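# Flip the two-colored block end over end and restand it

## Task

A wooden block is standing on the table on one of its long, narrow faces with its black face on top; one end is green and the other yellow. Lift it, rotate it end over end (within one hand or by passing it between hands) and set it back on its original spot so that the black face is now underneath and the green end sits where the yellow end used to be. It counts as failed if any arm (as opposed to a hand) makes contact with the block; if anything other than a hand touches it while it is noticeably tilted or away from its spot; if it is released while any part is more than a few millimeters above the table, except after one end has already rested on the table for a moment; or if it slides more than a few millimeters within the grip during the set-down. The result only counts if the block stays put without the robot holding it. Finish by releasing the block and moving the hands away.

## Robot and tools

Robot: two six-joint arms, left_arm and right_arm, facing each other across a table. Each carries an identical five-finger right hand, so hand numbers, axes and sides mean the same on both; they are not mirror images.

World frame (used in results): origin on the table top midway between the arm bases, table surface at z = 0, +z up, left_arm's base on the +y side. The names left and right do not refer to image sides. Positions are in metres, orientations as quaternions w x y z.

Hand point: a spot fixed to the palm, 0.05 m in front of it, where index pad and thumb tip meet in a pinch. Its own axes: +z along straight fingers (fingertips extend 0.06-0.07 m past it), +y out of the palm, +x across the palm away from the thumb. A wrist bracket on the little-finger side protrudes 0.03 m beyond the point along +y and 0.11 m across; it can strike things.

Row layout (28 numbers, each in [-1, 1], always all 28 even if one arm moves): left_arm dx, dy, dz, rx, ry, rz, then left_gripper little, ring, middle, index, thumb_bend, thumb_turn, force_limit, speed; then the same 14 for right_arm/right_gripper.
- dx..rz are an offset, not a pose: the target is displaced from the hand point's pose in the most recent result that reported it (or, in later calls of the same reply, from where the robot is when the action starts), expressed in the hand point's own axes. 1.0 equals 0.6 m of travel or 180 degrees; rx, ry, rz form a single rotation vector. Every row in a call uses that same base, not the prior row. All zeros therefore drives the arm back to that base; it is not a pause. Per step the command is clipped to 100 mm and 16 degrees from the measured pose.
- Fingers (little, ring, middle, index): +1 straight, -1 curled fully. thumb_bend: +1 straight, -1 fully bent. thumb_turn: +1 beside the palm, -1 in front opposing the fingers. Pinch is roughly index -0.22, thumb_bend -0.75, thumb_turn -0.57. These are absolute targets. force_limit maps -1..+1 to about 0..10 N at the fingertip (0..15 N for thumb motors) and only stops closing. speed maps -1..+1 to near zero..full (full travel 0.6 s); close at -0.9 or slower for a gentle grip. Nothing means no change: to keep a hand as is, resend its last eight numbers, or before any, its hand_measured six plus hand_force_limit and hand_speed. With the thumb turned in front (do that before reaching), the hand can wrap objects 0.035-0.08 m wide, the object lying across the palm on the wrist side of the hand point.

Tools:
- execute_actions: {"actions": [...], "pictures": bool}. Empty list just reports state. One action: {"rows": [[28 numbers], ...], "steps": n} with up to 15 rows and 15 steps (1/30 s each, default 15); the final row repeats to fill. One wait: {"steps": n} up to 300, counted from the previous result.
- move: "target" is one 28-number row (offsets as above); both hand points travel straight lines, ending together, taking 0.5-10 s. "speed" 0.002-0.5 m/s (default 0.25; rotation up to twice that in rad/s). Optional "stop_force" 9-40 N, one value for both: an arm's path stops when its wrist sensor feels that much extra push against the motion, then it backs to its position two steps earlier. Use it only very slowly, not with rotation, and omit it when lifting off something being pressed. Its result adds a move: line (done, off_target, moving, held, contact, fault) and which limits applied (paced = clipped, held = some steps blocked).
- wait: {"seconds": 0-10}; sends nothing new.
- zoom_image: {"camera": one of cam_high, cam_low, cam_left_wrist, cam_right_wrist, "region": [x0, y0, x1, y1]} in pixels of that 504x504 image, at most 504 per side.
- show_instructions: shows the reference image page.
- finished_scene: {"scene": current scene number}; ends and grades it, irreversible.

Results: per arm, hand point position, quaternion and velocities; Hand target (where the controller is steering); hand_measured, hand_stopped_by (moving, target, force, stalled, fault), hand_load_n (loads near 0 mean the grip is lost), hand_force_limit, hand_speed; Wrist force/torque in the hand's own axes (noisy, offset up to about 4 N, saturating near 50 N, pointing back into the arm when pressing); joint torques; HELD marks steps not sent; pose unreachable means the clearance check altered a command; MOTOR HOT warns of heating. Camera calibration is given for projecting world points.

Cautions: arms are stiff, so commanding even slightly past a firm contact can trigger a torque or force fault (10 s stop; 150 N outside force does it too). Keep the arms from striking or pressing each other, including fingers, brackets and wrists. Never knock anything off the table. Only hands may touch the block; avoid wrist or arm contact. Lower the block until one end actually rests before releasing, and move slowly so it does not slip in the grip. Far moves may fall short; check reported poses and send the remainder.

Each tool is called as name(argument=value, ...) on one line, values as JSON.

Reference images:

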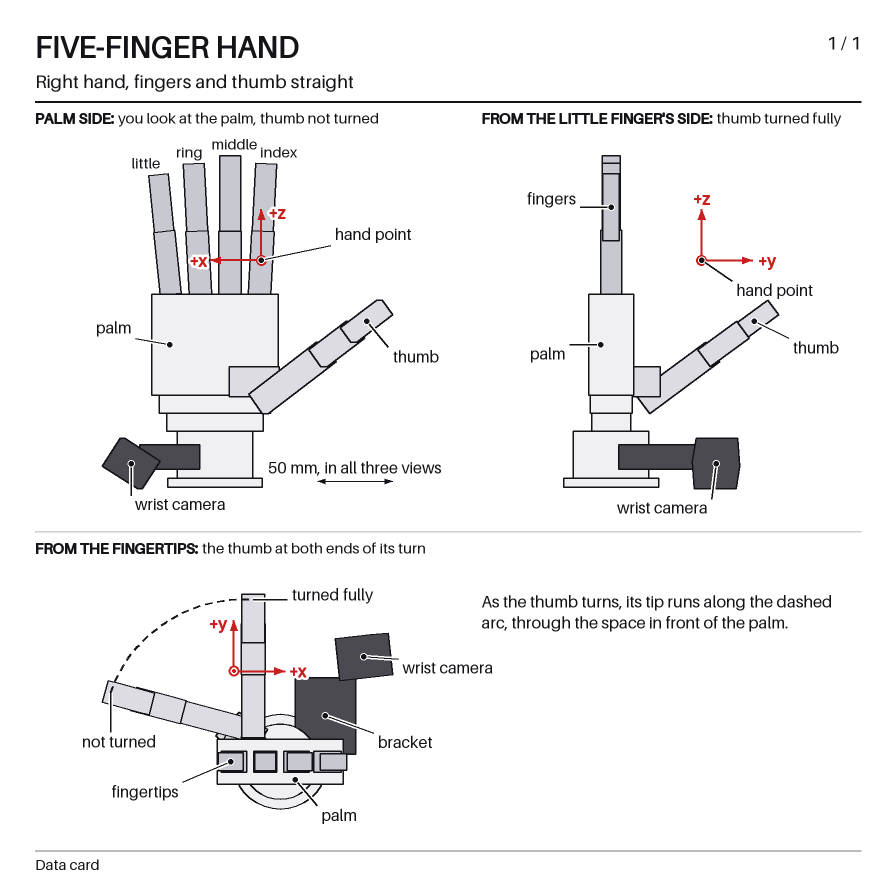

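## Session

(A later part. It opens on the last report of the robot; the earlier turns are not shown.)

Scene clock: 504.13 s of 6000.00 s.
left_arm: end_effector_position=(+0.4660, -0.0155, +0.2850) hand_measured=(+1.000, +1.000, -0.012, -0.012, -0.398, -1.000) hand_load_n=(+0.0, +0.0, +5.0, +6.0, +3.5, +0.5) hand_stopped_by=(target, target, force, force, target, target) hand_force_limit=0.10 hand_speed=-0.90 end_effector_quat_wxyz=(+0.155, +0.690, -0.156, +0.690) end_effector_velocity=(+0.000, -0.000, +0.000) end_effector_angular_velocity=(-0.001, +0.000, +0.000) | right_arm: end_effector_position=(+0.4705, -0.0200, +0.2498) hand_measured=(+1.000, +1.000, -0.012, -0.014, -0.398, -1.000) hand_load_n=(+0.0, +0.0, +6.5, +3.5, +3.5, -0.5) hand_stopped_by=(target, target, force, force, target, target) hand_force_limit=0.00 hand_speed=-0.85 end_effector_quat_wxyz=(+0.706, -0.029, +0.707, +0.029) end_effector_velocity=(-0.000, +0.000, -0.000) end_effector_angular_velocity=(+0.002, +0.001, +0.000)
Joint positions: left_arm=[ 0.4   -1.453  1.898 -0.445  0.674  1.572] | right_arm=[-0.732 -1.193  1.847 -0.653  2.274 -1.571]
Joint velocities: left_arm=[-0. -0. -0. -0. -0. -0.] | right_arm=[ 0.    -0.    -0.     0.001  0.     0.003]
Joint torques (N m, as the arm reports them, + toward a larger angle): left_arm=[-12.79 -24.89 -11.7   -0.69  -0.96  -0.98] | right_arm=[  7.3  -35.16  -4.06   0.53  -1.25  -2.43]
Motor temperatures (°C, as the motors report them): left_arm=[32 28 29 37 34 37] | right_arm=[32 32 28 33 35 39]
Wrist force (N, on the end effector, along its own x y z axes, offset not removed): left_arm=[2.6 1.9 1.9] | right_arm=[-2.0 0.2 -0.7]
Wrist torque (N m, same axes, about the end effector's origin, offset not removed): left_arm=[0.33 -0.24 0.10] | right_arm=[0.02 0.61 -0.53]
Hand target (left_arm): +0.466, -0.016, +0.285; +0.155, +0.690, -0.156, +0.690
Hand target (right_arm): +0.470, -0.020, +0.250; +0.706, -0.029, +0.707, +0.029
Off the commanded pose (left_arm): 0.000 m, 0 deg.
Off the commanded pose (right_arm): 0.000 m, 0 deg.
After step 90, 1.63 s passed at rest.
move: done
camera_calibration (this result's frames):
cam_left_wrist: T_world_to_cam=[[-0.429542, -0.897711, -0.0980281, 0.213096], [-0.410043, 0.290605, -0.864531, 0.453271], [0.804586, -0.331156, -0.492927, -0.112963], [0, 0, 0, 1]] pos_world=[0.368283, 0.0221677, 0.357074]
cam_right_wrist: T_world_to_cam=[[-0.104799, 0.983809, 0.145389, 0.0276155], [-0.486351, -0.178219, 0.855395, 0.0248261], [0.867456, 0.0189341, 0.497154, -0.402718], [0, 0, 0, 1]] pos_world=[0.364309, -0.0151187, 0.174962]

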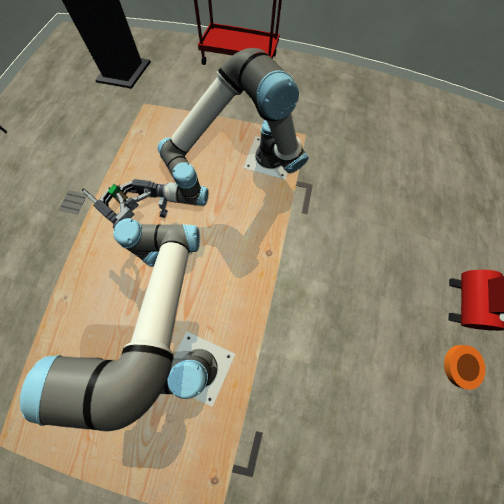

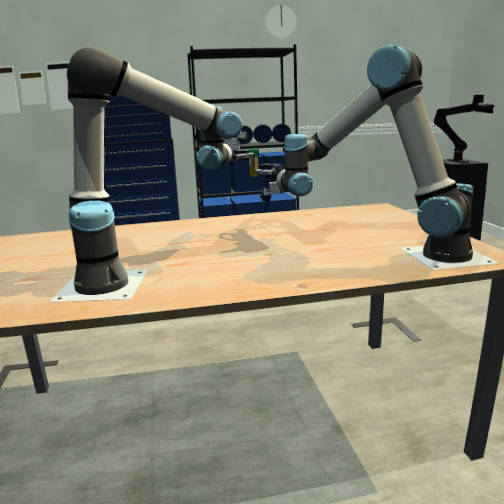

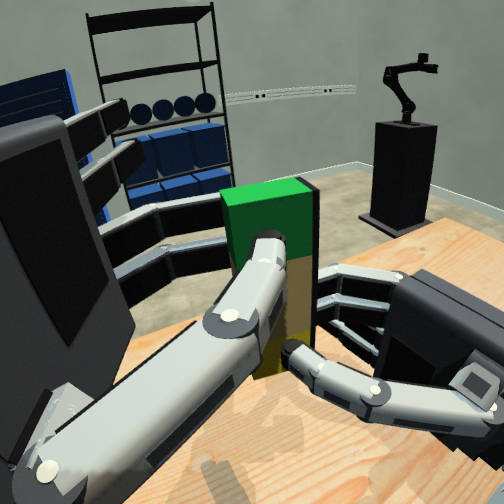

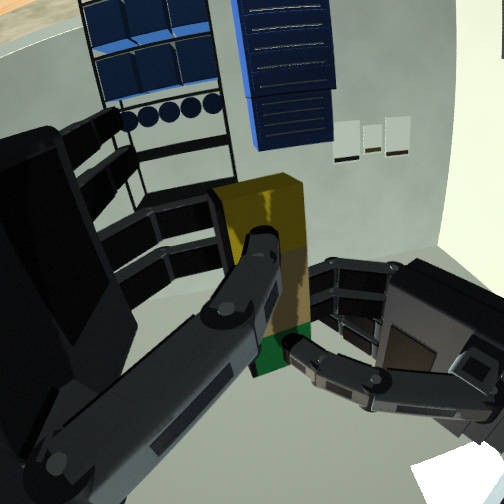

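execute_actions(actions=[{"rows": [[0,0,0,0,0,0, 1,1,-0.45,-0.45,-0.4,-1,0.1,-0.9, 0,0,0,0,0,0, 1,1,0.3,0.3,-0.4,-1,0,-0.6]], "steps": 15}], pictures=false)

move(target=[0,0,0,0,0,0, 1,1,-0.45,-0.45,-0.4,-1,0.1,-0.9, 0,0.0022,-0.008,0,0,0, 1,1,0.3,0.3,-0.4,-1,0,-0.6], speed=0.01)

move(target=[0,0,0,0,0,0, 1,1,-0.45,-0.45,-0.4,-1,0.1,-0.9, 0,-0.1288,-0.0345,0,0,0, 1,1,0.3,0.3,-0.4,-1,0,-0.6], speed=0.08)

Scene clock: 514.07 s of 6000.00 s.
left_arm: end_effector_position=(+0.4660, -0.0155, +0.2850) hand_measured=(+1.000, +1.000, -0.012, -0.012, -0.398, -1.000) hand_load_n=(+0.0, +0.0, +4.5, +6.0, +5.5, +1.5) hand_stopped_by=(target, target, force, force, target, target) hand_force_limit=0.10 hand_speed=-0.90 end_effector_quat_wxyz=(+0.155, +0.690, -0.156, +0.690) end_effector_velocity=(-0.000, -0.000, +0.001) end_effector_angular_velocity=(-0.001, -0.000, -0.000) | right_arm: end_effector_position=(+0.4705, -0.0200, +0.2498) hand_measured=(+1.000, +1.000, +0.250, +0.250, -0.400, -1.000) hand_load_n=(+0.0, +0.0, +0.0, +0.0, +1.0, -1.0) hand_stopped_by=(target, target, moving, moving, target, target) hand_force_limit=0.00 hand_speed=-0.60 end_effector_quat_wxyz=(+0.706, -0.029, +0.707, +0.029) end_effector_velocity=(+0.000, -0.000, +0.000) end_effector_angular_velocity=(+0.001, -0.001, -0.000)
Joint positions: left_arm=[ 0.4   -1.453  1.898 -0.445  0.674  1.572] | right_arm=[-0.732 -1.193  1.847 -0.653  2.274 -1.571]
Joint velocities: left_arm=[-0.    -0.001 -0.001  0.    -0.     0.   ] | right_arm=[-0.    -0.     0.    -0.001 -0.     0.   ]
Joint torques (N m, as the arm reports them, + toward a larger angle): left_arm=[ -1.06 -22.51 -20.97  -1.79  -0.59   0.28] | right_arm=[  7.64 -35.31  -4.15   0.74   1.25  -2.37]
Motor temperatures (°C, as the motors report them): left_arm=[32 28 29 37 34 37] | right_arm=[32 32 28 33 35 39]
Wrist force (N, on the end effector, along its own x y z axes, offset not removed): left_arm=[1.5 -0.1 3.5] | right_arm=[-0.6 0.9 -3.8]
Wrist torque (N m, same axes, about the end effector's origin, offset not removed): left_arm=[0.05 -0.26 -0.01] | right_arm=[0.30 0.42 -0.41]
Hand target (left_arm): +0.466, -0.016, +0.285; +0.155, +0.690, -0.156, +0.690
Hand target (right_arm): +0.470, -0.020, +0.250; +0.706, -0.029, +0.707, +0.029
Off the commanded pose (left_arm): 0.000 m, 0 deg.
Off the commanded pose (right_arm): 0.000 m, 0 deg.
Steps of this call (steps 1 to 90: nothing new was sent; then 6.43 s passed at rest; steps 91 to 105: all 15 steps of this action). Readings (end_effector_position | what the end effector reports):
91: left_arm (+0.4660, -0.0155, +0.2850) | right_arm (+0.4705, -0.0200, +0.2498) | left_arm hand_measured=(+1.000, +1.000, -0.012, -0.012, -0.398, -1.000) hand_load_n=(+0.0, +0.0, +5.0, +6.0, +3.5, +0.5) hand_stopped_by=(target, target, force, force, target, target) hand_force_limit=0.10 hand_speed=-0.90 | right_arm hand_measured=(+1.000, +1.000, -0.012, -0.014, -0.398, -1.000) hand_load_n=(+0.0, +0.0, +6.5, +3.5, +3.5, -0.5) hand_stopped_by=(target, target, moving, moving, target, target) hand_force_limit=0.00 hand_speed=-0.60
92: left_arm (+0.4660, -0.0155, +0.2850) | right_arm (+0.4705, -0.0200, +0.2498) | left_arm hand_measured=(+1.000, +1.000, -0.012, -0.012, -0.398, -1.000) hand_load_n=(+0.0, +0.0, +5.0, +6.0, +3.5, +0.5) hand_stopped_by=(target, target, force, force, target, target) hand_force_limit=0.10 hand_speed=-0.90 | right_arm hand_measured=(+1.000, +1.000, -0.012, -0.014, -0.398, -1.000) hand_load_n=(+0.0, +0.0, +6.5, +3.5, +3.5, -0.5) hand_stopped_by=(target, target, moving, moving, target, target) hand_force_limit=0.00 hand_speed=-0.60
94: left_arm (+0.4660, -0.0155, +0.2850) | right_arm (+0.4705, -0.0200, +0.2498) | left_arm hand_measured=(+1.000, +1.000, -0.012, -0.012, -0.398, -1.000) hand_load_n=(+0.0, +0.0, +4.5, +6.0, +5.5, +1.5) hand_stopped_by=(target, target, force, force, target, target) hand_force_limit=0.10 hand_speed=-0.90 | right_arm hand_measured=(+1.000, +1.000, +0.006, +0.006, -0.400, -1.000) hand_load_n=(+0.0, +0.0, +0.0, +0.0, +1.0, -1.0) hand_stopped_by=(target, target, moving, moving, target, target) hand_force_limit=0.00 hand_speed=-0.60
98: left_arm (+0.4660, -0.0155, +0.2850) | right_arm (+0.4705, -0.0200, +0.2498) | left_arm hand_measured=(+1.000, +1.000, -0.012, -0.012, -0.398, -1.000) hand_load_n=(+0.0, +0.0, +4.5, +6.0, +5.5, +1.5) hand_stopped_by=(target, target, force, force, target, target) hand_force_limit=0.10 hand_speed=-0.90 | right_arm hand_measured=(+1.000, +1.000, +0.096, +0.094, -0.400, -1.000) hand_load_n=(+0.0, +0.0, +0.0, +0.0, +1.0, -1.0) hand_stopped_by=(target, target, moving, moving, target, target) hand_force_limit=0.00 hand_speed=-0.60
105: the state above

Scene clock: 515.07 s of 6000.00 s.
left_arm: end_effector_position=(+0.4660, -0.0155, +0.2850) hand_measured=(+1.000, +1.000, -0.012, -0.012, -0.398, -1.000) hand_load_n=(+0.0, +0.0, +5.0, +3.5, +5.5, -0.5) hand_stopped_by=(target, target, force, force, target, target) hand_force_limit=0.10 hand_speed=-0.90 end_effector_quat_wxyz=(+0.155, +0.690, -0.156, +0.690) end_effector_velocity=(-0.000, -0.000, +0.000) end_effector_angular_velocity=(-0.001, +0.000, -0.000) | right_arm: end_effector_position=(+0.4658, -0.0191, +0.2498) hand_measured=(+1.000, +1.000, +0.300, +0.300, -0.400, -1.000) hand_load_n=(+0.0, +0.0, +0.0, +0.0, +0.0, +0.0) hand_stopped_by=(target, target, target, target, target, target) hand_force_limit=0.00 hand_speed=-0.60 end_effector_quat_wxyz=(+0.706, -0.029, +0.707, +0.029) end_effector_velocity=(-0.002, +0.000, +0.000) end_effector_angular_velocity=(+0.001, -0.001, +0.000)
Joint positions: left_arm=[ 0.4   -1.453  1.898 -0.445  0.674  1.572] | right_arm=[-0.723 -1.196  1.852 -0.654  2.282 -1.571]
Joint velocities: left_arm=[-0. -0. -0. -0. -0. -0.] | right_arm=[ 0.004 -0.001  0.002 -0.001  0.003 -0.   ]
Joint torques (N m, as the arm reports them, + toward a larger angle): left_arm=[  3.98 -17.33 -25.15  -1.26  -0.37   0.04] | right_arm=[  9.   -41.13  -2.87  -3.43   2.54  -2.09]
Motor temperatures (°C, as the motors report them): left_arm=[32 28 29 37 34 37] | right_arm=[32 32 28 33 35 39]
Wrist force (N, on the end effector, along its own x y z axes, offset not removed): left_arm=[1.7 1.7 0.2] | right_arm=[-1.9 1.0 -0.3]
Wrist torque (N m, same axes, about the end effector's origin, offset not removed): left_arm=[0.13 -0.44 0.12] | right_arm=[0.23 0.46 -0.42]
Hand target (left_arm): +0.466, -0.016, +0.285; +0.155, +0.690, -0.156, +0.690
Hand target (right_arm): +0.466, -0.019, +0.250; +0.706, -0.029, +0.707, +0.029
Off the commanded pose (left_arm): 0.000 m, 0 deg.
Off the commanded pose (right_arm): 0.000 m, 0 deg.
move: done
camera_calibration (this result's frames):
cam_left_wrist: T_world_to_cam=[[-0.429574, -0.897703, -0.097955, 0.213091], [-0.409992, 0.290532, -0.86458, 0.453308], [0.804595, -0.331241, -0.492856, -0.112928], [0, 0, 0, 1]] pos_world=[0.368252, 0.0221854, 0.357137]
cam_right_wrist: T_world_to_cam=[[-0.104779, 0.983813, 0.145376, 0.0262486], [-0.486358, -0.178199, 0.855395, 0.0227011], [0.867454, 0.0189223, 0.497157, -0.398664], [0, 0, 0, 1]] pos_world=[0.359614, -0.0142347, 0.174964]

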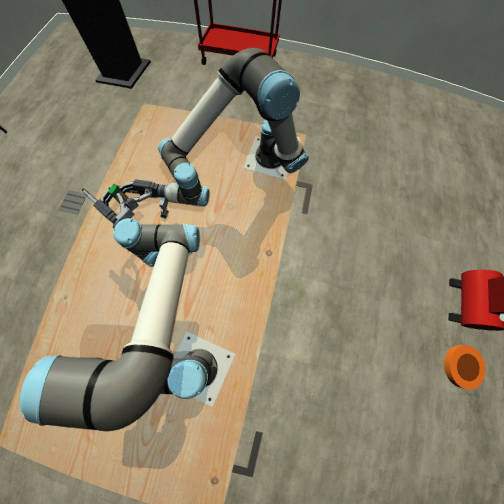

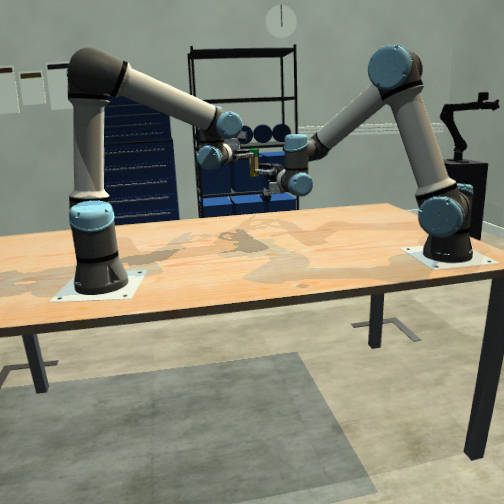

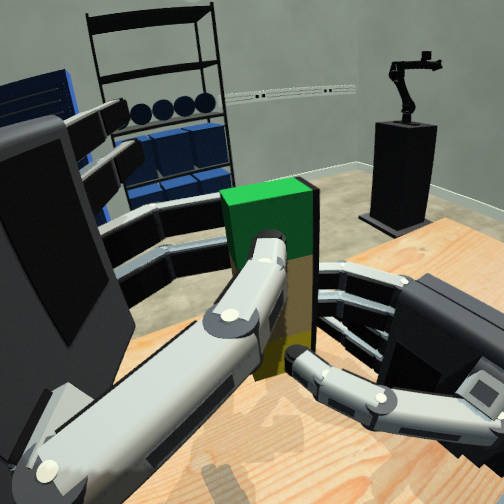

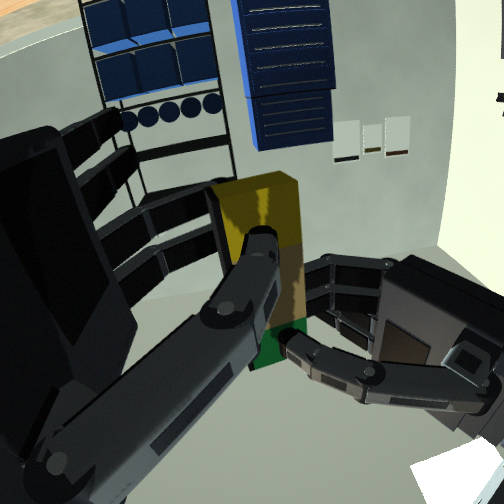

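Scene clock: 516.50 s of 6000.00 s.
left_arm: end_effector_position=(+0.4660, -0.0155, +0.2850) hand_measured=(+1.000, +1.000, -0.012, -0.012, -0.398, -1.000) hand_load_n=(+0.0, +0.0, +5.0, +3.5, +5.5, -0.5) hand_stopped_by=(target, target, force, force, target, target) hand_force_limit=0.10 hand_speed=-0.90 end_effector_quat_wxyz=(+0.155, +0.690, -0.156, +0.690) end_effector_velocity=(+0.000, -0.000, +0.000) end_effector_angular_velocity=(-0.001, +0.000, -0.000) | right_arm: end_effector_position=(+0.4516, -0.0976, +0.2498) hand_measured=(+1.000, +1.000, +0.300, +0.300, -0.400, -1.000) hand_load_n=(+0.0, +0.0, +0.0, +0.0, +0.0, +0.0) hand_stopped_by=(target, target, target, target, target, target) hand_force_limit=0.00 hand_speed=-0.60 end_effector_quat_wxyz=(+0.706, -0.029, +0.707, +0.029) end_effector_velocity=(-0.000, -0.002, -0.000) end_effector_angular_velocity=(-0.001, +0.000, +0.000)
Joint positions: left_arm=[ 0.4   -1.453  1.898 -0.445  0.674  1.572] | right_arm=[-0.837 -1.351  2.07  -0.718  2.168 -1.571]
Joint velocities: left_arm=[ 0.     0.    -0.001  0.001  0.    -0.   ] | right_arm=[-0.005 -0.005  0.006 -0.001 -0.005 -0.001]
Joint torques (N m, as the arm reports them, + toward a larger angle): left_arm=[  5.09 -17.93 -23.88  -1.33  -0.16   0.11] | right_arm=[ -9.91 -34.26  -1.38  -3.62  -2.96  -2.87]
Motor temperatures (°C, as the motors report them): left_arm=[32 28 29 37 34 37] | right_arm=[32 32 28 33 35 39]
Wrist force (N, on the end effector, along its own x y z axes, offset not removed): left_arm=[0.9 -0.1 1.3] | right_arm=[-1.4 0.1 0.3]
Wrist torque (N m, same axes, about the end effector's origin, offset not removed): left_arm=[-0.10 -0.36 -0.07] | right_arm=[0.09 0.34 -0.46]
Hand target (left_arm): +0.466, -0.016, +0.285; +0.155, +0.690, -0.156, +0.690
Hand target (right_arm): +0.452, -0.098, +0.250; +0.706, -0.029, +0.707, +0.029
Off the commanded pose (left_arm): 0.000 m, 0 deg.
Off the commanded pose (right_arm): 0.000 m, 0 deg.
move: done
camera_calibration (this result's frames):
cam_left_wrist: T_world_to_cam=[[-0.429574, -0.897703, -0.0979549, 0.213091], [-0.409992, 0.290532, -0.86458, 0.453308], [0.804595, -0.33124, -0.492856, -0.112928], [0, 0, 0, 1]] pos_world=[0.368252, 0.0221854, 0.357137]
cam_right_wrist: T_world_to_cam=[[-0.104689, 0.983803, 0.145508, 0.101911], [-0.486274, -0.178267, 0.855429, 0.00175891], [0.867512, 0.0187971, 0.49706, -0.384853], [0, 0, 0, 1]] pos_world=[0.345389, -0.0927127, 0.174962]

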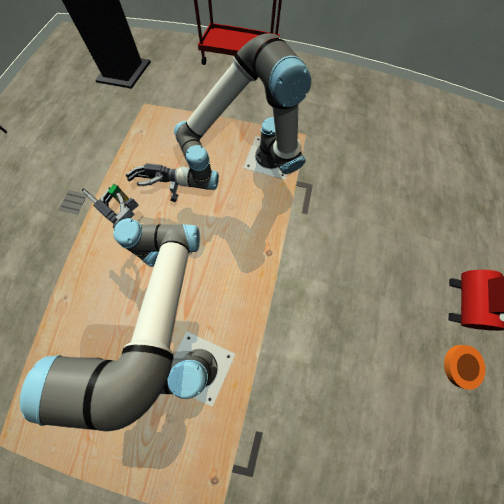

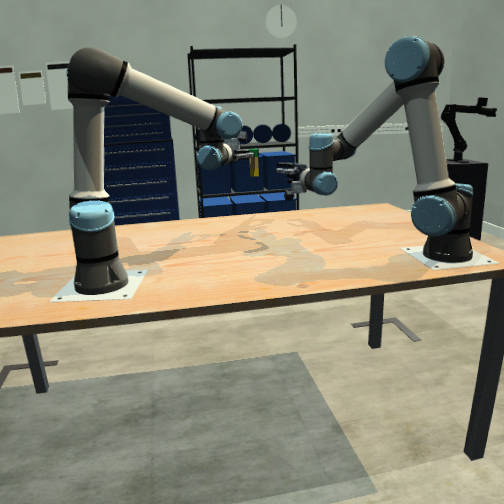

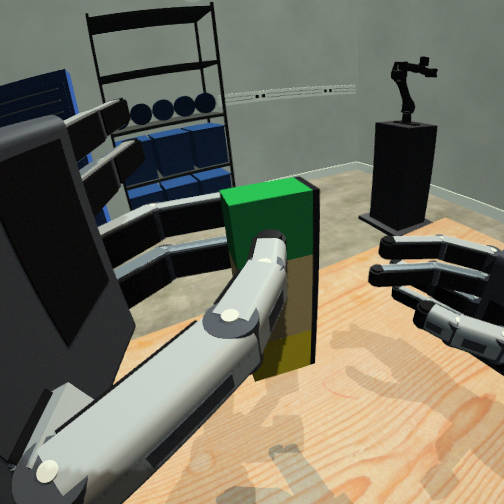

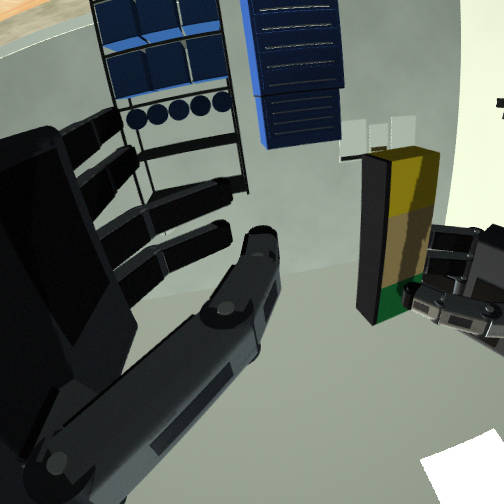

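move(target=[-0.2958,-0.179,0.0471,0,-0.1294,0.483, 1,1,-0.45,-0.45,-0.4,-1,0.1,-0.9, 0.283,-0.09,0.058,-0.2819,-0.1584,-0.4982, 1,1,1,1,1,1,0,-0.6], speed=0.2)

Scene clock: 562.63 s of 6000.00 s.
left_arm: end_effector_position=(+0.5374, +0.0692, +0.1081) hand_measured=(+1.000, +1.000, -0.012, -0.012, -0.398, -1.000) hand_load_n=(+0.0, +0.0, +5.0, +3.5, +5.5, -0.5) hand_stopped_by=(target, target, force, force, target, target) hand_force_limit=0.10 hand_speed=-0.90 end_effector_quat_wxyz=(-0.390, +0.508, -0.610, +0.468) end_effector_velocity=(+0.000, +0.000, -0.001) end_effector_angular_velocity=(+0.007, -0.002, -0.000) | right_arm: end_effector_position=(+0.4906, -0.1487, +0.0801) hand_measured=(+1.000, +1.000, +1.000, +1.000, +1.000, +1.000) hand_load_n=(+0.0, +0.0, +0.0, +0.0, +0.0, +0.0) hand_stopped_by=(target, target, target, target, target, target) hand_force_limit=0.00 hand_speed=-0.60 end_effector_quat_wxyz=(+0.581, -0.756, +0.239, -0.183) end_effector_velocity=(-0.001, -0.000, -0.001) end_effector_angular_velocity=(-0.013, +0.003, +0.006)
Joint positions: left_arm=[ 0.457 -1.054  1.635 -0.047  0.532  2.671] | right_arm=[-1.417 -1.19   1.921 -0.343  0.75  -3.431]
Joint velocities: left_arm=[-0.     0.002 -0.    -0.002 -0.002  0.007] | right_arm=[ 0.001  0.004 -0.009  0.024  0.    -0.019]
Joint torques (N m, as the arm reports them, + toward a larger angle): left_arm=[  7.93 -26.3  -23.03  -0.98  -1.72   1.44] | right_arm=[  9.52 -20.7  -26.7    2.6   -1.18  -3.15]
Motor temperatures (°C, as the motors report them): left_arm=[32 28 29 37 34 37] | right_arm=[32 32 28 33 35 39]
Wrist force (N, on the end effector, along its own x y z axes, offset not removed): left_arm=[1.7 2.9 0.2] | right_arm=[-1.1 0.6 0.0]
Wrist torque (N m, same axes, about the end effector's origin, offset not removed): left_arm=[0.29 -0.39 0.04] | right_arm=[0.16 0.33 -0.41]
Hand target (left_arm): +0.537, +0.069, +0.108; +0.390, -0.507, +0.610, -0.467
Hand target (right_arm): +0.491, -0.149, +0.080; -0.581, +0.757, -0.239, +0.183
Off the commanded pose (left_arm): 0.001 m, 0 deg.
Off the commanded pose (right_arm): 0.000 m, 0 deg.
After step 90, 37.97 s passed at rest.
move: done
camera_calibration (this result's frames):
cam_left_wrist: T_world_to_cam=[[-0.238757, 0.142988, -0.960494, 0.221183], [-0.292323, 0.932638, 0.211505, 0.0809795], [0.926036, 0.331273, -0.180876, -0.374443], [0, 0, 0, 1]] pos_world=[0.423228, 0.0168917, 0.12759]
cam_right_wrist: T_world_to_cam=[[-0.280876, -0.143447, -0.948963, 0.18746], [-0.956353, 0.124877, 0.264187, 0.479779], [0.0806064, 0.981748, -0.172261, 0.249428], [0, 0, 0, 1]] pos_world=[0.491386, -0.277898, 0.0941077]

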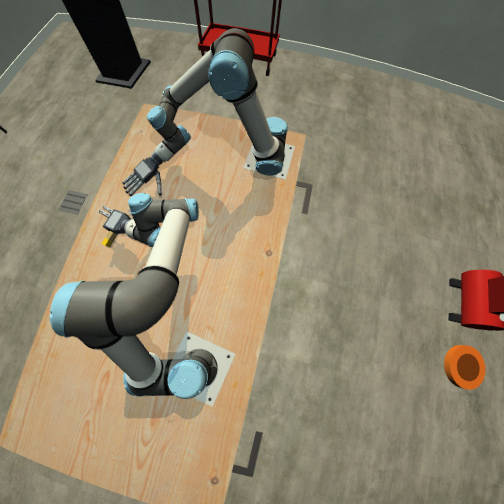

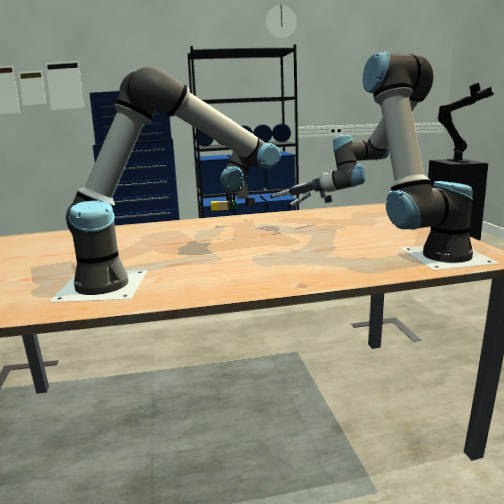

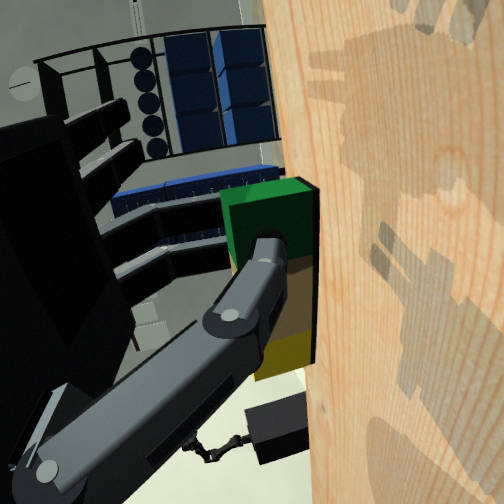

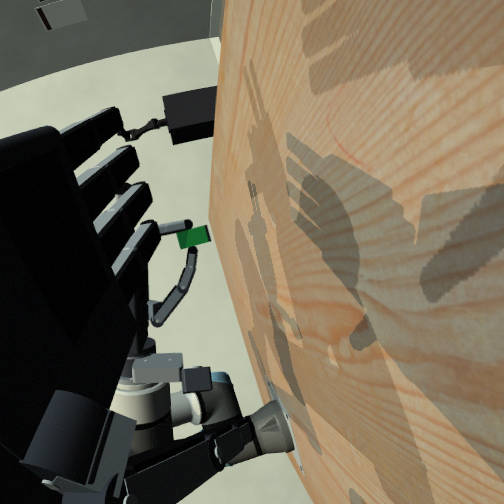

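zoom_image(camera="cam_left_wrist", region=[384, 120, 504, 240])

zoom_image(camera="cam_low", region=[190, 180, 270, 250])

zoom_image(camera="cam_right_wrist", region=[150, 170, 310, 300])

Region (384, 120, 504, 240) of cam_left_wrist's 504x504 image, scaled by 4.200, with more detail than that image has.

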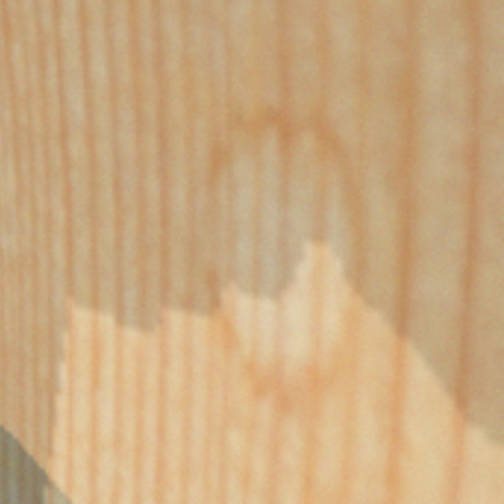

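Region (190, 180, 270, 250) of cam_low's 504x504 image, scaled by 6.300, with more detail than that image has; it fills the top 441 rows of this view, and the rest is white.

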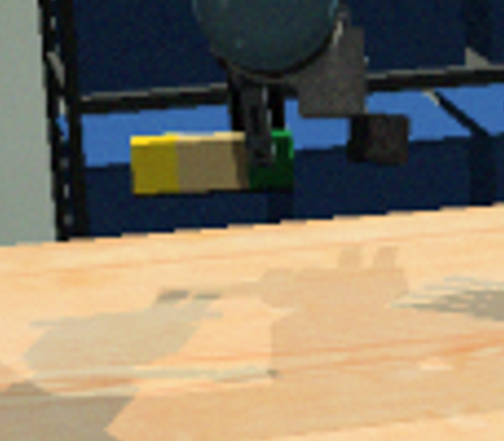

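Region (150, 170, 310, 300) of cam_right_wrist's 504x504 image, scaled by 3.150, with more detail than that image has; it fills the top 410 rows of this view, and the rest is white.

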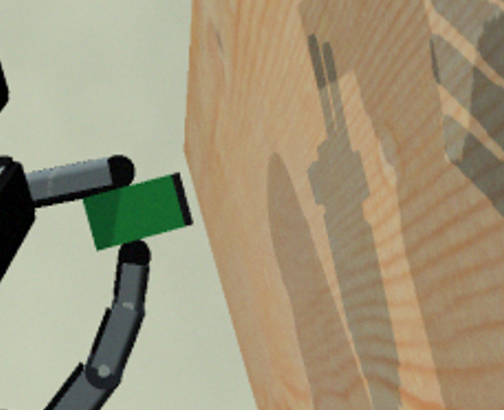

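move(target=[0.015,0.1175,0.0315,0,0,0, 1,1,-0.45,-0.45,-0.4,-1,0.1,-0.9, 0,0,0,0,0,0, 1,1,1,1,1,1,0,-0.6], speed=0.06)

zoom_image(camera="cam_low", region=[190, 200, 270, 250])

zoom_image(camera="cam_right_wrist", region=[210, 170, 310, 270])

Scene clock: 609.93 s of 6000.00 s.
left_arm: end_effector_position=(+0.5358, +0.0603, +0.0354) hand_measured=(+1.000, +1.000, -0.012, -0.012, -0.398, -1.000) hand_load_n=(+0.0, +0.0, +5.0, +3.5, +5.5, -0.5) hand_stopped_by=(target, target, force, force, target, target) hand_force_limit=0.10 hand_speed=-0.90 end_effector_quat_wxyz=(-0.390, +0.508, -0.610, +0.468) end_effector_velocity=(-0.000, -0.001, -0.003) end_effector_angular_velocity=(-0.001, -0.000, -0.000) | right_arm: end_effector_position=(+0.4906, -0.1487, +0.0801) hand_measured=(+1.000, +1.000, +1.000, +1.000, +1.000, +1.000) hand_load_n=(+0.0, +0.0, +0.0, +0.0, +0.0, +0.0) hand_stopped_by=(target, target, target, target, target, target) hand_force_limit=0.00 hand_speed=-0.60 end_effector_quat_wxyz=(+0.581, -0.756, +0.239, -0.183) end_effector_velocity=(+0.000, -0.000, +0.000) end_effector_angular_velocity=(+0.000, -0.000, -0.000)
Joint positions: left_arm=[ 0.449 -0.935  1.662 -0.186  0.525  2.662] | right_arm=[-1.417 -1.19   1.921 -0.343  0.75  -3.431]
Joint velocities: left_arm=[-0.     0.005  0.001 -0.006  0.    -0.   ] | right_arm=[-0.    -0.     0.    -0.001  0.     0.   ]
Joint torques (N m, as the arm reports them, + toward a larger angle): left_arm=[ -9.35 -28.66  -5.91  -1.13  -1.78  -0.65] | right_arm=[-10.9  -38.6   -0.26  -2.12  -2.9    2.48]
Motor temperatures (°C, as the motors report them): left_arm=[32 28 29 37 34 37] | right_arm=[32 32 28 33 35 39]
Wrist force (N, on the end effector, along its own x y z axes, offset not removed): left_arm=[0.5 2.5 -0.3] | right_arm=[-2.3 0.4 -1.7]
Wrist torque (N m, same axes, about the end effector's origin, offset not removed): left_arm=[0.26 -0.25 -0.10] | right_arm=[0.24 0.63 -0.48]
Hand target (left_arm): +0.536, +0.060, +0.035; +0.390, -0.508, +0.610, -0.468
Hand target (right_arm): +0.491, -0.149, +0.080; -0.581, +0.756, -0.239, +0.183
Off the commanded pose (left_arm): 0.000 m, 0 deg.
Off the commanded pose (right_arm): 0.000 m, 0 deg.
After step 90, 42.67 s passed at rest.
move: done
camera_calibration (this result's frames):
cam_left_wrist: T_world_to_cam=[[-0.238779, 0.142902, -0.960502, 0.15226], [-0.292349, 0.932645, 0.211435, 0.104206], [0.926022, 0.331288, -0.180919, -0.383118], [0, 0, 0, 1]] pos_world=[0.421597, 0.00797641, 0.0549]
cam_right_wrist: T_world_to_cam=[[-0.280875, -0.143454, -0.948963, 0.187458], [-0.956354, 0.124869, 0.264187, 0.479776], [0.0805974, 0.981748, -0.172265, 0.249429], [0, 0, 0, 1]] pos_world=[0.491385, -0.277894, 0.094108]

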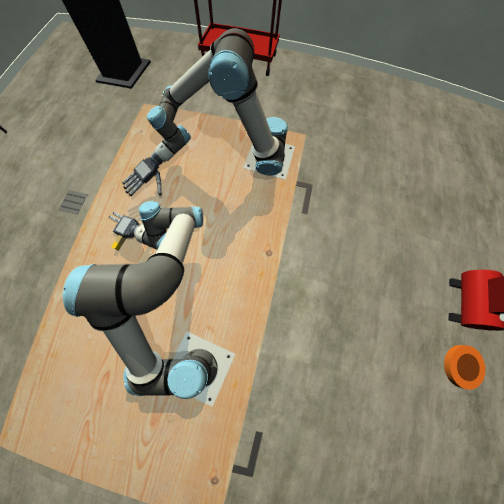

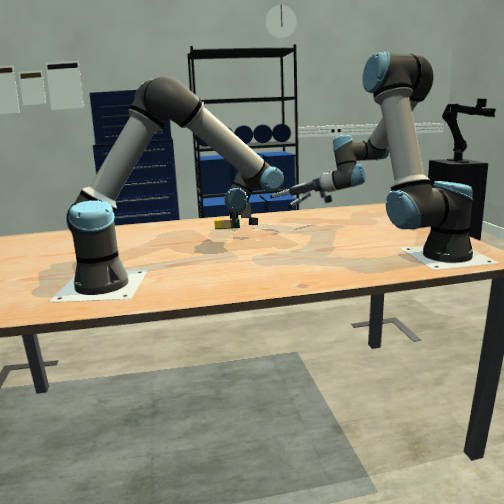

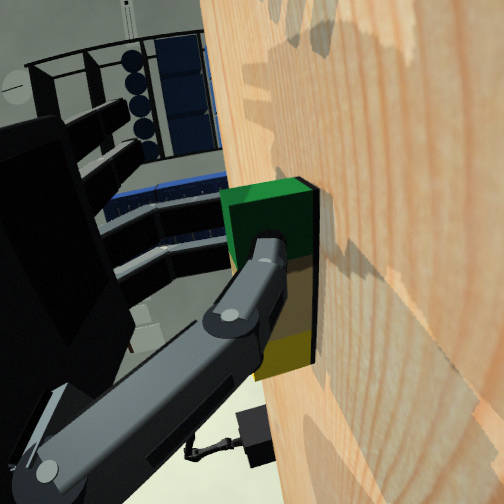

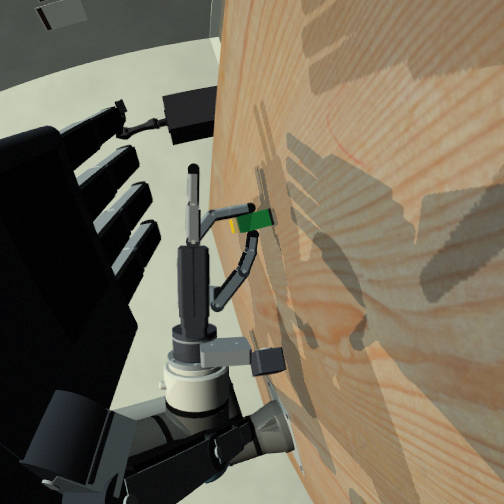

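Region (190, 200, 270, 250) of cam_low's 504x504 image, scaled by 6.300, with more detail than that image has; it fills the top 315 rows of this view, and the rest is white.

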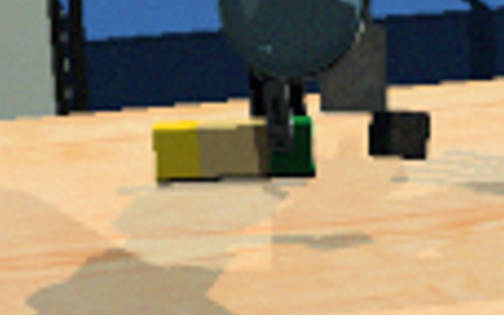

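Region (210, 170, 310, 270) of cam_right_wrist's 504x504 image, scaled by 5.040, with more detail than that image has.

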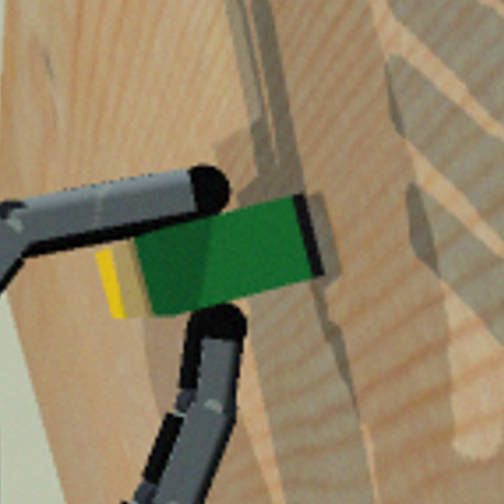

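move(target=[0,0.0056,0.0015,0,0,0, 1,1,-0.45,-0.45,-0.4,-1,0.1,-0.9, 0,0,0,0,0,0, 1,1,1,1,1,1,0,-0.6], speed=0.005)

zoom_image(camera="cam_right_wrist", region=[210, 170, 310, 270])

zoom_image(camera="cam_left_wrist", region=[220, 160, 400, 400])

Scene clock: 620.57 s of 6000.00 s.
left_arm: end_effector_position=(+0.5358, +0.0603, +0.0320) hand_measured=(+1.000, +1.000, -0.012, -0.012, -0.398, -1.000) hand_load_n=(+0.0, +0.0, +5.0, +3.5, +5.5, -0.5) hand_stopped_by=(target, target, force, force, target, target) hand_force_limit=0.10 hand_speed=-0.90 end_effector_quat_wxyz=(-0.390, +0.508, -0.610, +0.468) end_effector_velocity=(-0.000, +0.001, -0.001) end_effector_angular_velocity=(+0.002, +0.001, -0.000) | right_arm: end_effector_position=(+0.4906, -0.1487, +0.0801) hand_measured=(+1.000, +1.000, +1.000, +1.000, +1.000, +1.000) hand_load_n=(+0.0, +0.0, +0.0, +0.0, +0.0, +0.0) hand_stopped_by=(target, target, target, target, target, target) hand_force_limit=0.00 hand_speed=-0.60 end_effector_quat_wxyz=(+0.581, -0.756, +0.239, -0.183) end_effector_velocity=(+0.000, -0.000, +0.000) end_effector_angular_velocity=(+0.000, -0.001, -0.000)
Joint positions: left_arm=[ 0.449 -0.929  1.664 -0.193  0.525  2.662] | right_arm=[-1.417 -1.19   1.921 -0.343  0.75  -3.431]
Joint velocities: left_arm=[-0.     0.001  0.002 -0.001 -0.    -0.   ] | right_arm=[-0.    -0.     0.    -0.001  0.    -0.   ]
Joint torques (N m, as the arm reports them, + toward a larger angle): left_arm=[ -7.07 -29.63  -7.89  -1.12  -1.3   -1.24] | right_arm=[-10.09 -38.2   -1.12  -2.05  -2.88   2.27]
Motor temperatures (°C, as the motors report them): left_arm=[32 28 29 37 34 37] | right_arm=[32 32 28 33 35 39]
Wrist force (N, on the end effector, along its own x y z axes, offset not removed): left_arm=[1.0 2.0 1.5] | right_arm=[-1.9 0.4 0.7]
Wrist torque (N m, same axes, about the end effector's origin, offset not removed): left_arm=[0.01 -0.48 0.06] | right_arm=[0.15 0.51 -0.45]
Hand target (left_arm): +0.536, +0.060, +0.032; +0.390, -0.508, +0.610, -0.468
Hand target (right_arm): +0.491, -0.149, +0.080; -0.581, +0.756, -0.239, +0.183
Off the commanded pose (left_arm): 0.000 m, 0 deg.
Off the commanded pose (right_arm): 0.000 m, 0 deg.
After step 90, 6.77 s passed at rest.
move: done
camera_calibration (this result's frames):
cam_left_wrist: T_world_to_cam=[[-0.238768, 0.142958, -0.960496, 0.149013], [-0.292339, 0.932637, 0.211484, 0.104917], [0.926028, 0.331286, -0.180891, -0.383725], [0, 0, 0, 1]] pos_world=[0.421591, 0.00797099, 0.0515257]
cam_right_wrist: T_world_to_cam=[[-0.280877, -0.143447, -0.948963, 0.18746], [-0.956353, 0.124877, 0.264187, 0.479779], [0.0806064, 0.981748, -0.172261, 0.249428], [0, 0, 0, 1]] pos_world=[0.491386, -0.277898, 0.0941076]

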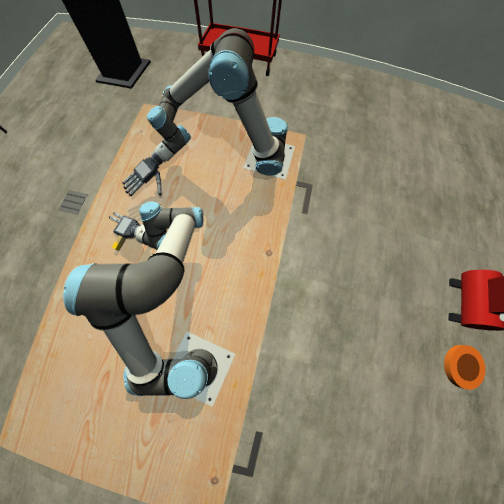

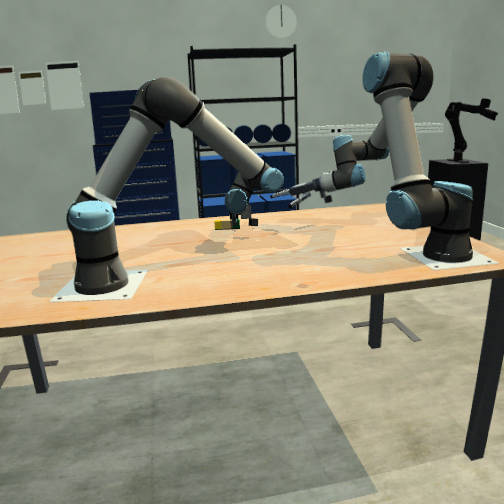

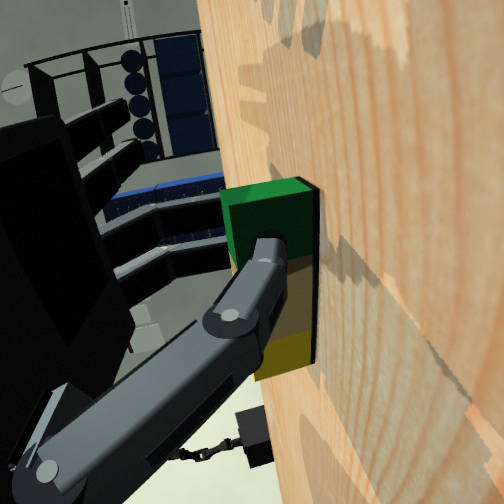

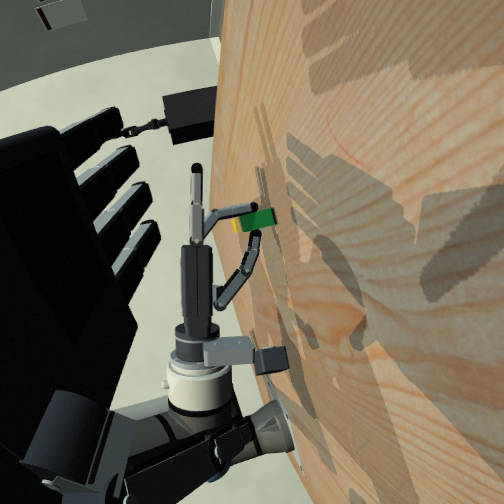

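Region (210, 170, 310, 270) of cam_right_wrist's 504x504 image, scaled by 5.040, with more detail than that image has.

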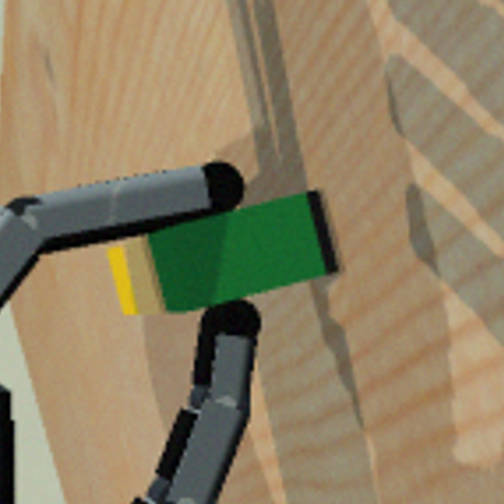

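Region (220, 160, 400, 400) of cam_left_wrist's 504x504 image, scaled by 2.100, with more detail than that image has; it fills the left 378 columns of this view, and the rest is white.

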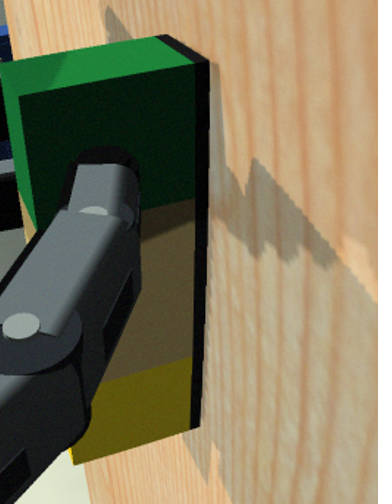

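move(target=[0,0.0021,0.0006,0,0,0, 1,1,-0.45,-0.45,-0.4,-1,0.1,-0.9, 0,0,0,0,0,0, 1,1,1,1,1,1,0,-0.6], speed=0.003)

zoom_image(camera="cam_low", region=[190, 200, 270, 250])

Scene clock: 626.83 s of 6000.00 s.
left_arm: end_effector_position=(+0.5358, +0.0603, +0.0308) hand_measured=(+1.000, +1.000, -0.012, -0.012, -0.398, -1.000) hand_load_n=(+0.0, +0.0, +5.0, +3.5, +5.5, -0.5) hand_stopped_by=(target, target, force, force, target, target) hand_force_limit=0.10 hand_speed=-0.90 end_effector_quat_wxyz=(-0.390, +0.508, -0.610, +0.468) end_effector_velocity=(+0.000, -0.000, -0.000) end_effector_angular_velocity=(-0.000, -0.000, +0.000) | right_arm: end_effector_position=(+0.4906, -0.1487, +0.0801) hand_measured=(+1.000, +1.000, +1.000, +1.000, +1.000, +1.000) hand_load_n=(+0.0, +0.0, +0.0, +0.0, +0.0, +0.0) hand_stopped_by=(target, target, target, target, target, target) hand_force_limit=0.00 hand_speed=-0.60 end_effector_quat_wxyz=(+0.581, -0.756, +0.239, -0.183) end_effector_velocity=(-0.000, +0.000, -0.000) end_effector_angular_velocity=(-0.000, -0.001, +0.000)
Joint positions: left_arm=[ 0.449 -0.927  1.664 -0.195  0.525  2.662] | right_arm=[-1.417 -1.19   1.921 -0.343  0.75  -3.431]
Joint velocities: left_arm=[ 0.     0.    -0.    -0.001 -0.     0.001] | right_arm=[ 0.    -0.    -0.     0.     0.    -0.001]
Joint torques (N m, as the arm reports them, + toward a larger angle): left_arm=[  9.7  -29.05  -6.78  -1.15   0.58  -0.05] | right_arm=[ -4.43 -37.03  -2.97  -0.25  -2.74   0.62]
Motor temperatures (°C, as the motors report them): left_arm=[32 28 29 37 34 37] | right_arm=[32 32 28 33 35 39]
Wrist force (N, on the end effector, along its own x y z axes, offset not removed): left_arm=[1.2 2.1 0.4] | right_arm=[-1.5 1.3 -0.3]
Wrist torque (N m, same axes, about the end effector's origin, offset not removed): left_arm=[0.19 -0.35 -0.01] | right_arm=[0.25 0.45 -0.42]
Hand target (left_arm): +0.536, +0.060, +0.031; +0.390, -0.508, +0.610, -0.468
Hand target (right_arm): +0.491, -0.149, +0.080; -0.581, +0.756, -0.239, +0.183
Off the commanded pose (left_arm): 0.000 m, 0 deg.
Off the commanded pose (right_arm): 0.000 m, 0 deg.
After step 90, 2.57 s passed at rest.
move: done
camera_calibration (this result's frames):
cam_left_wrist: T_world_to_cam=[[-0.238787, 0.142885, -0.960502, 0.147823], [-0.292355, 0.932646, 0.211422, 0.105208], [0.926018, 0.331292, -0.180931, -0.383961], [0, 0, 0, 1]] pos_world=[0.421611, 0.00796009, 0.0502703]
cam_right_wrist: T_world_to_cam=[[-0.280876, -0.143447, -0.948963, 0.18746], [-0.956353, 0.124877, 0.264187, 0.479779], [0.0806065, 0.981748, -0.172261, 0.249428], [0, 0, 0, 1]] pos_world=[0.491386, -0.277898, 0.0941076]

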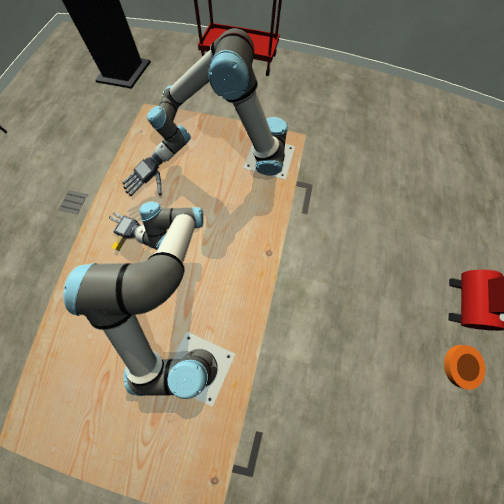

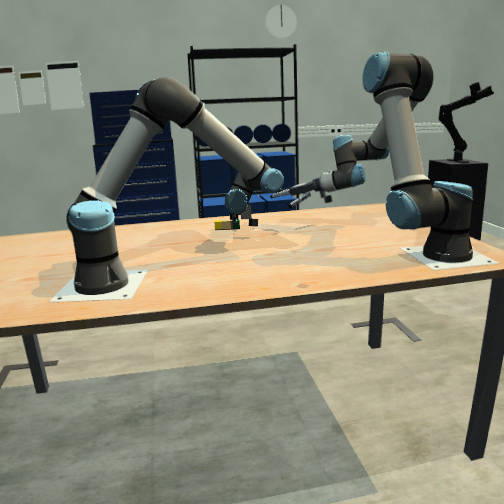

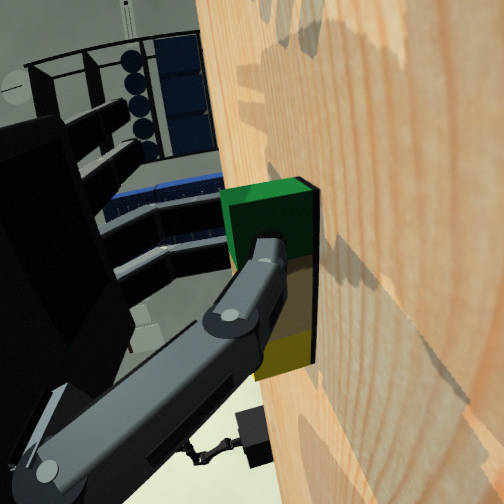

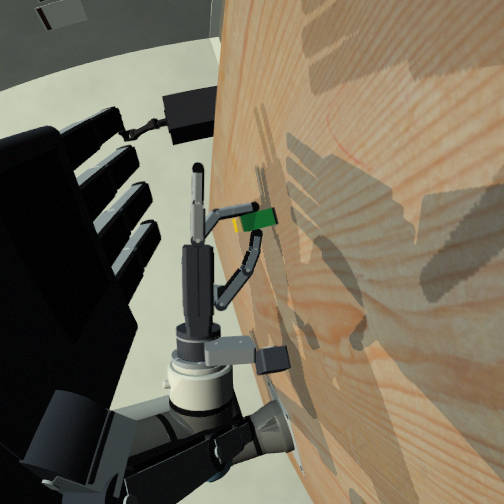

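Region (190, 200, 270, 250) of cam_low's 504x504 image, scaled by 6.300, with more detail than that image has; it fills the top 315 rows of this view, and the rest is white.

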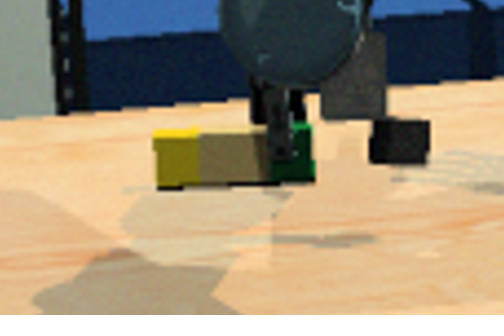

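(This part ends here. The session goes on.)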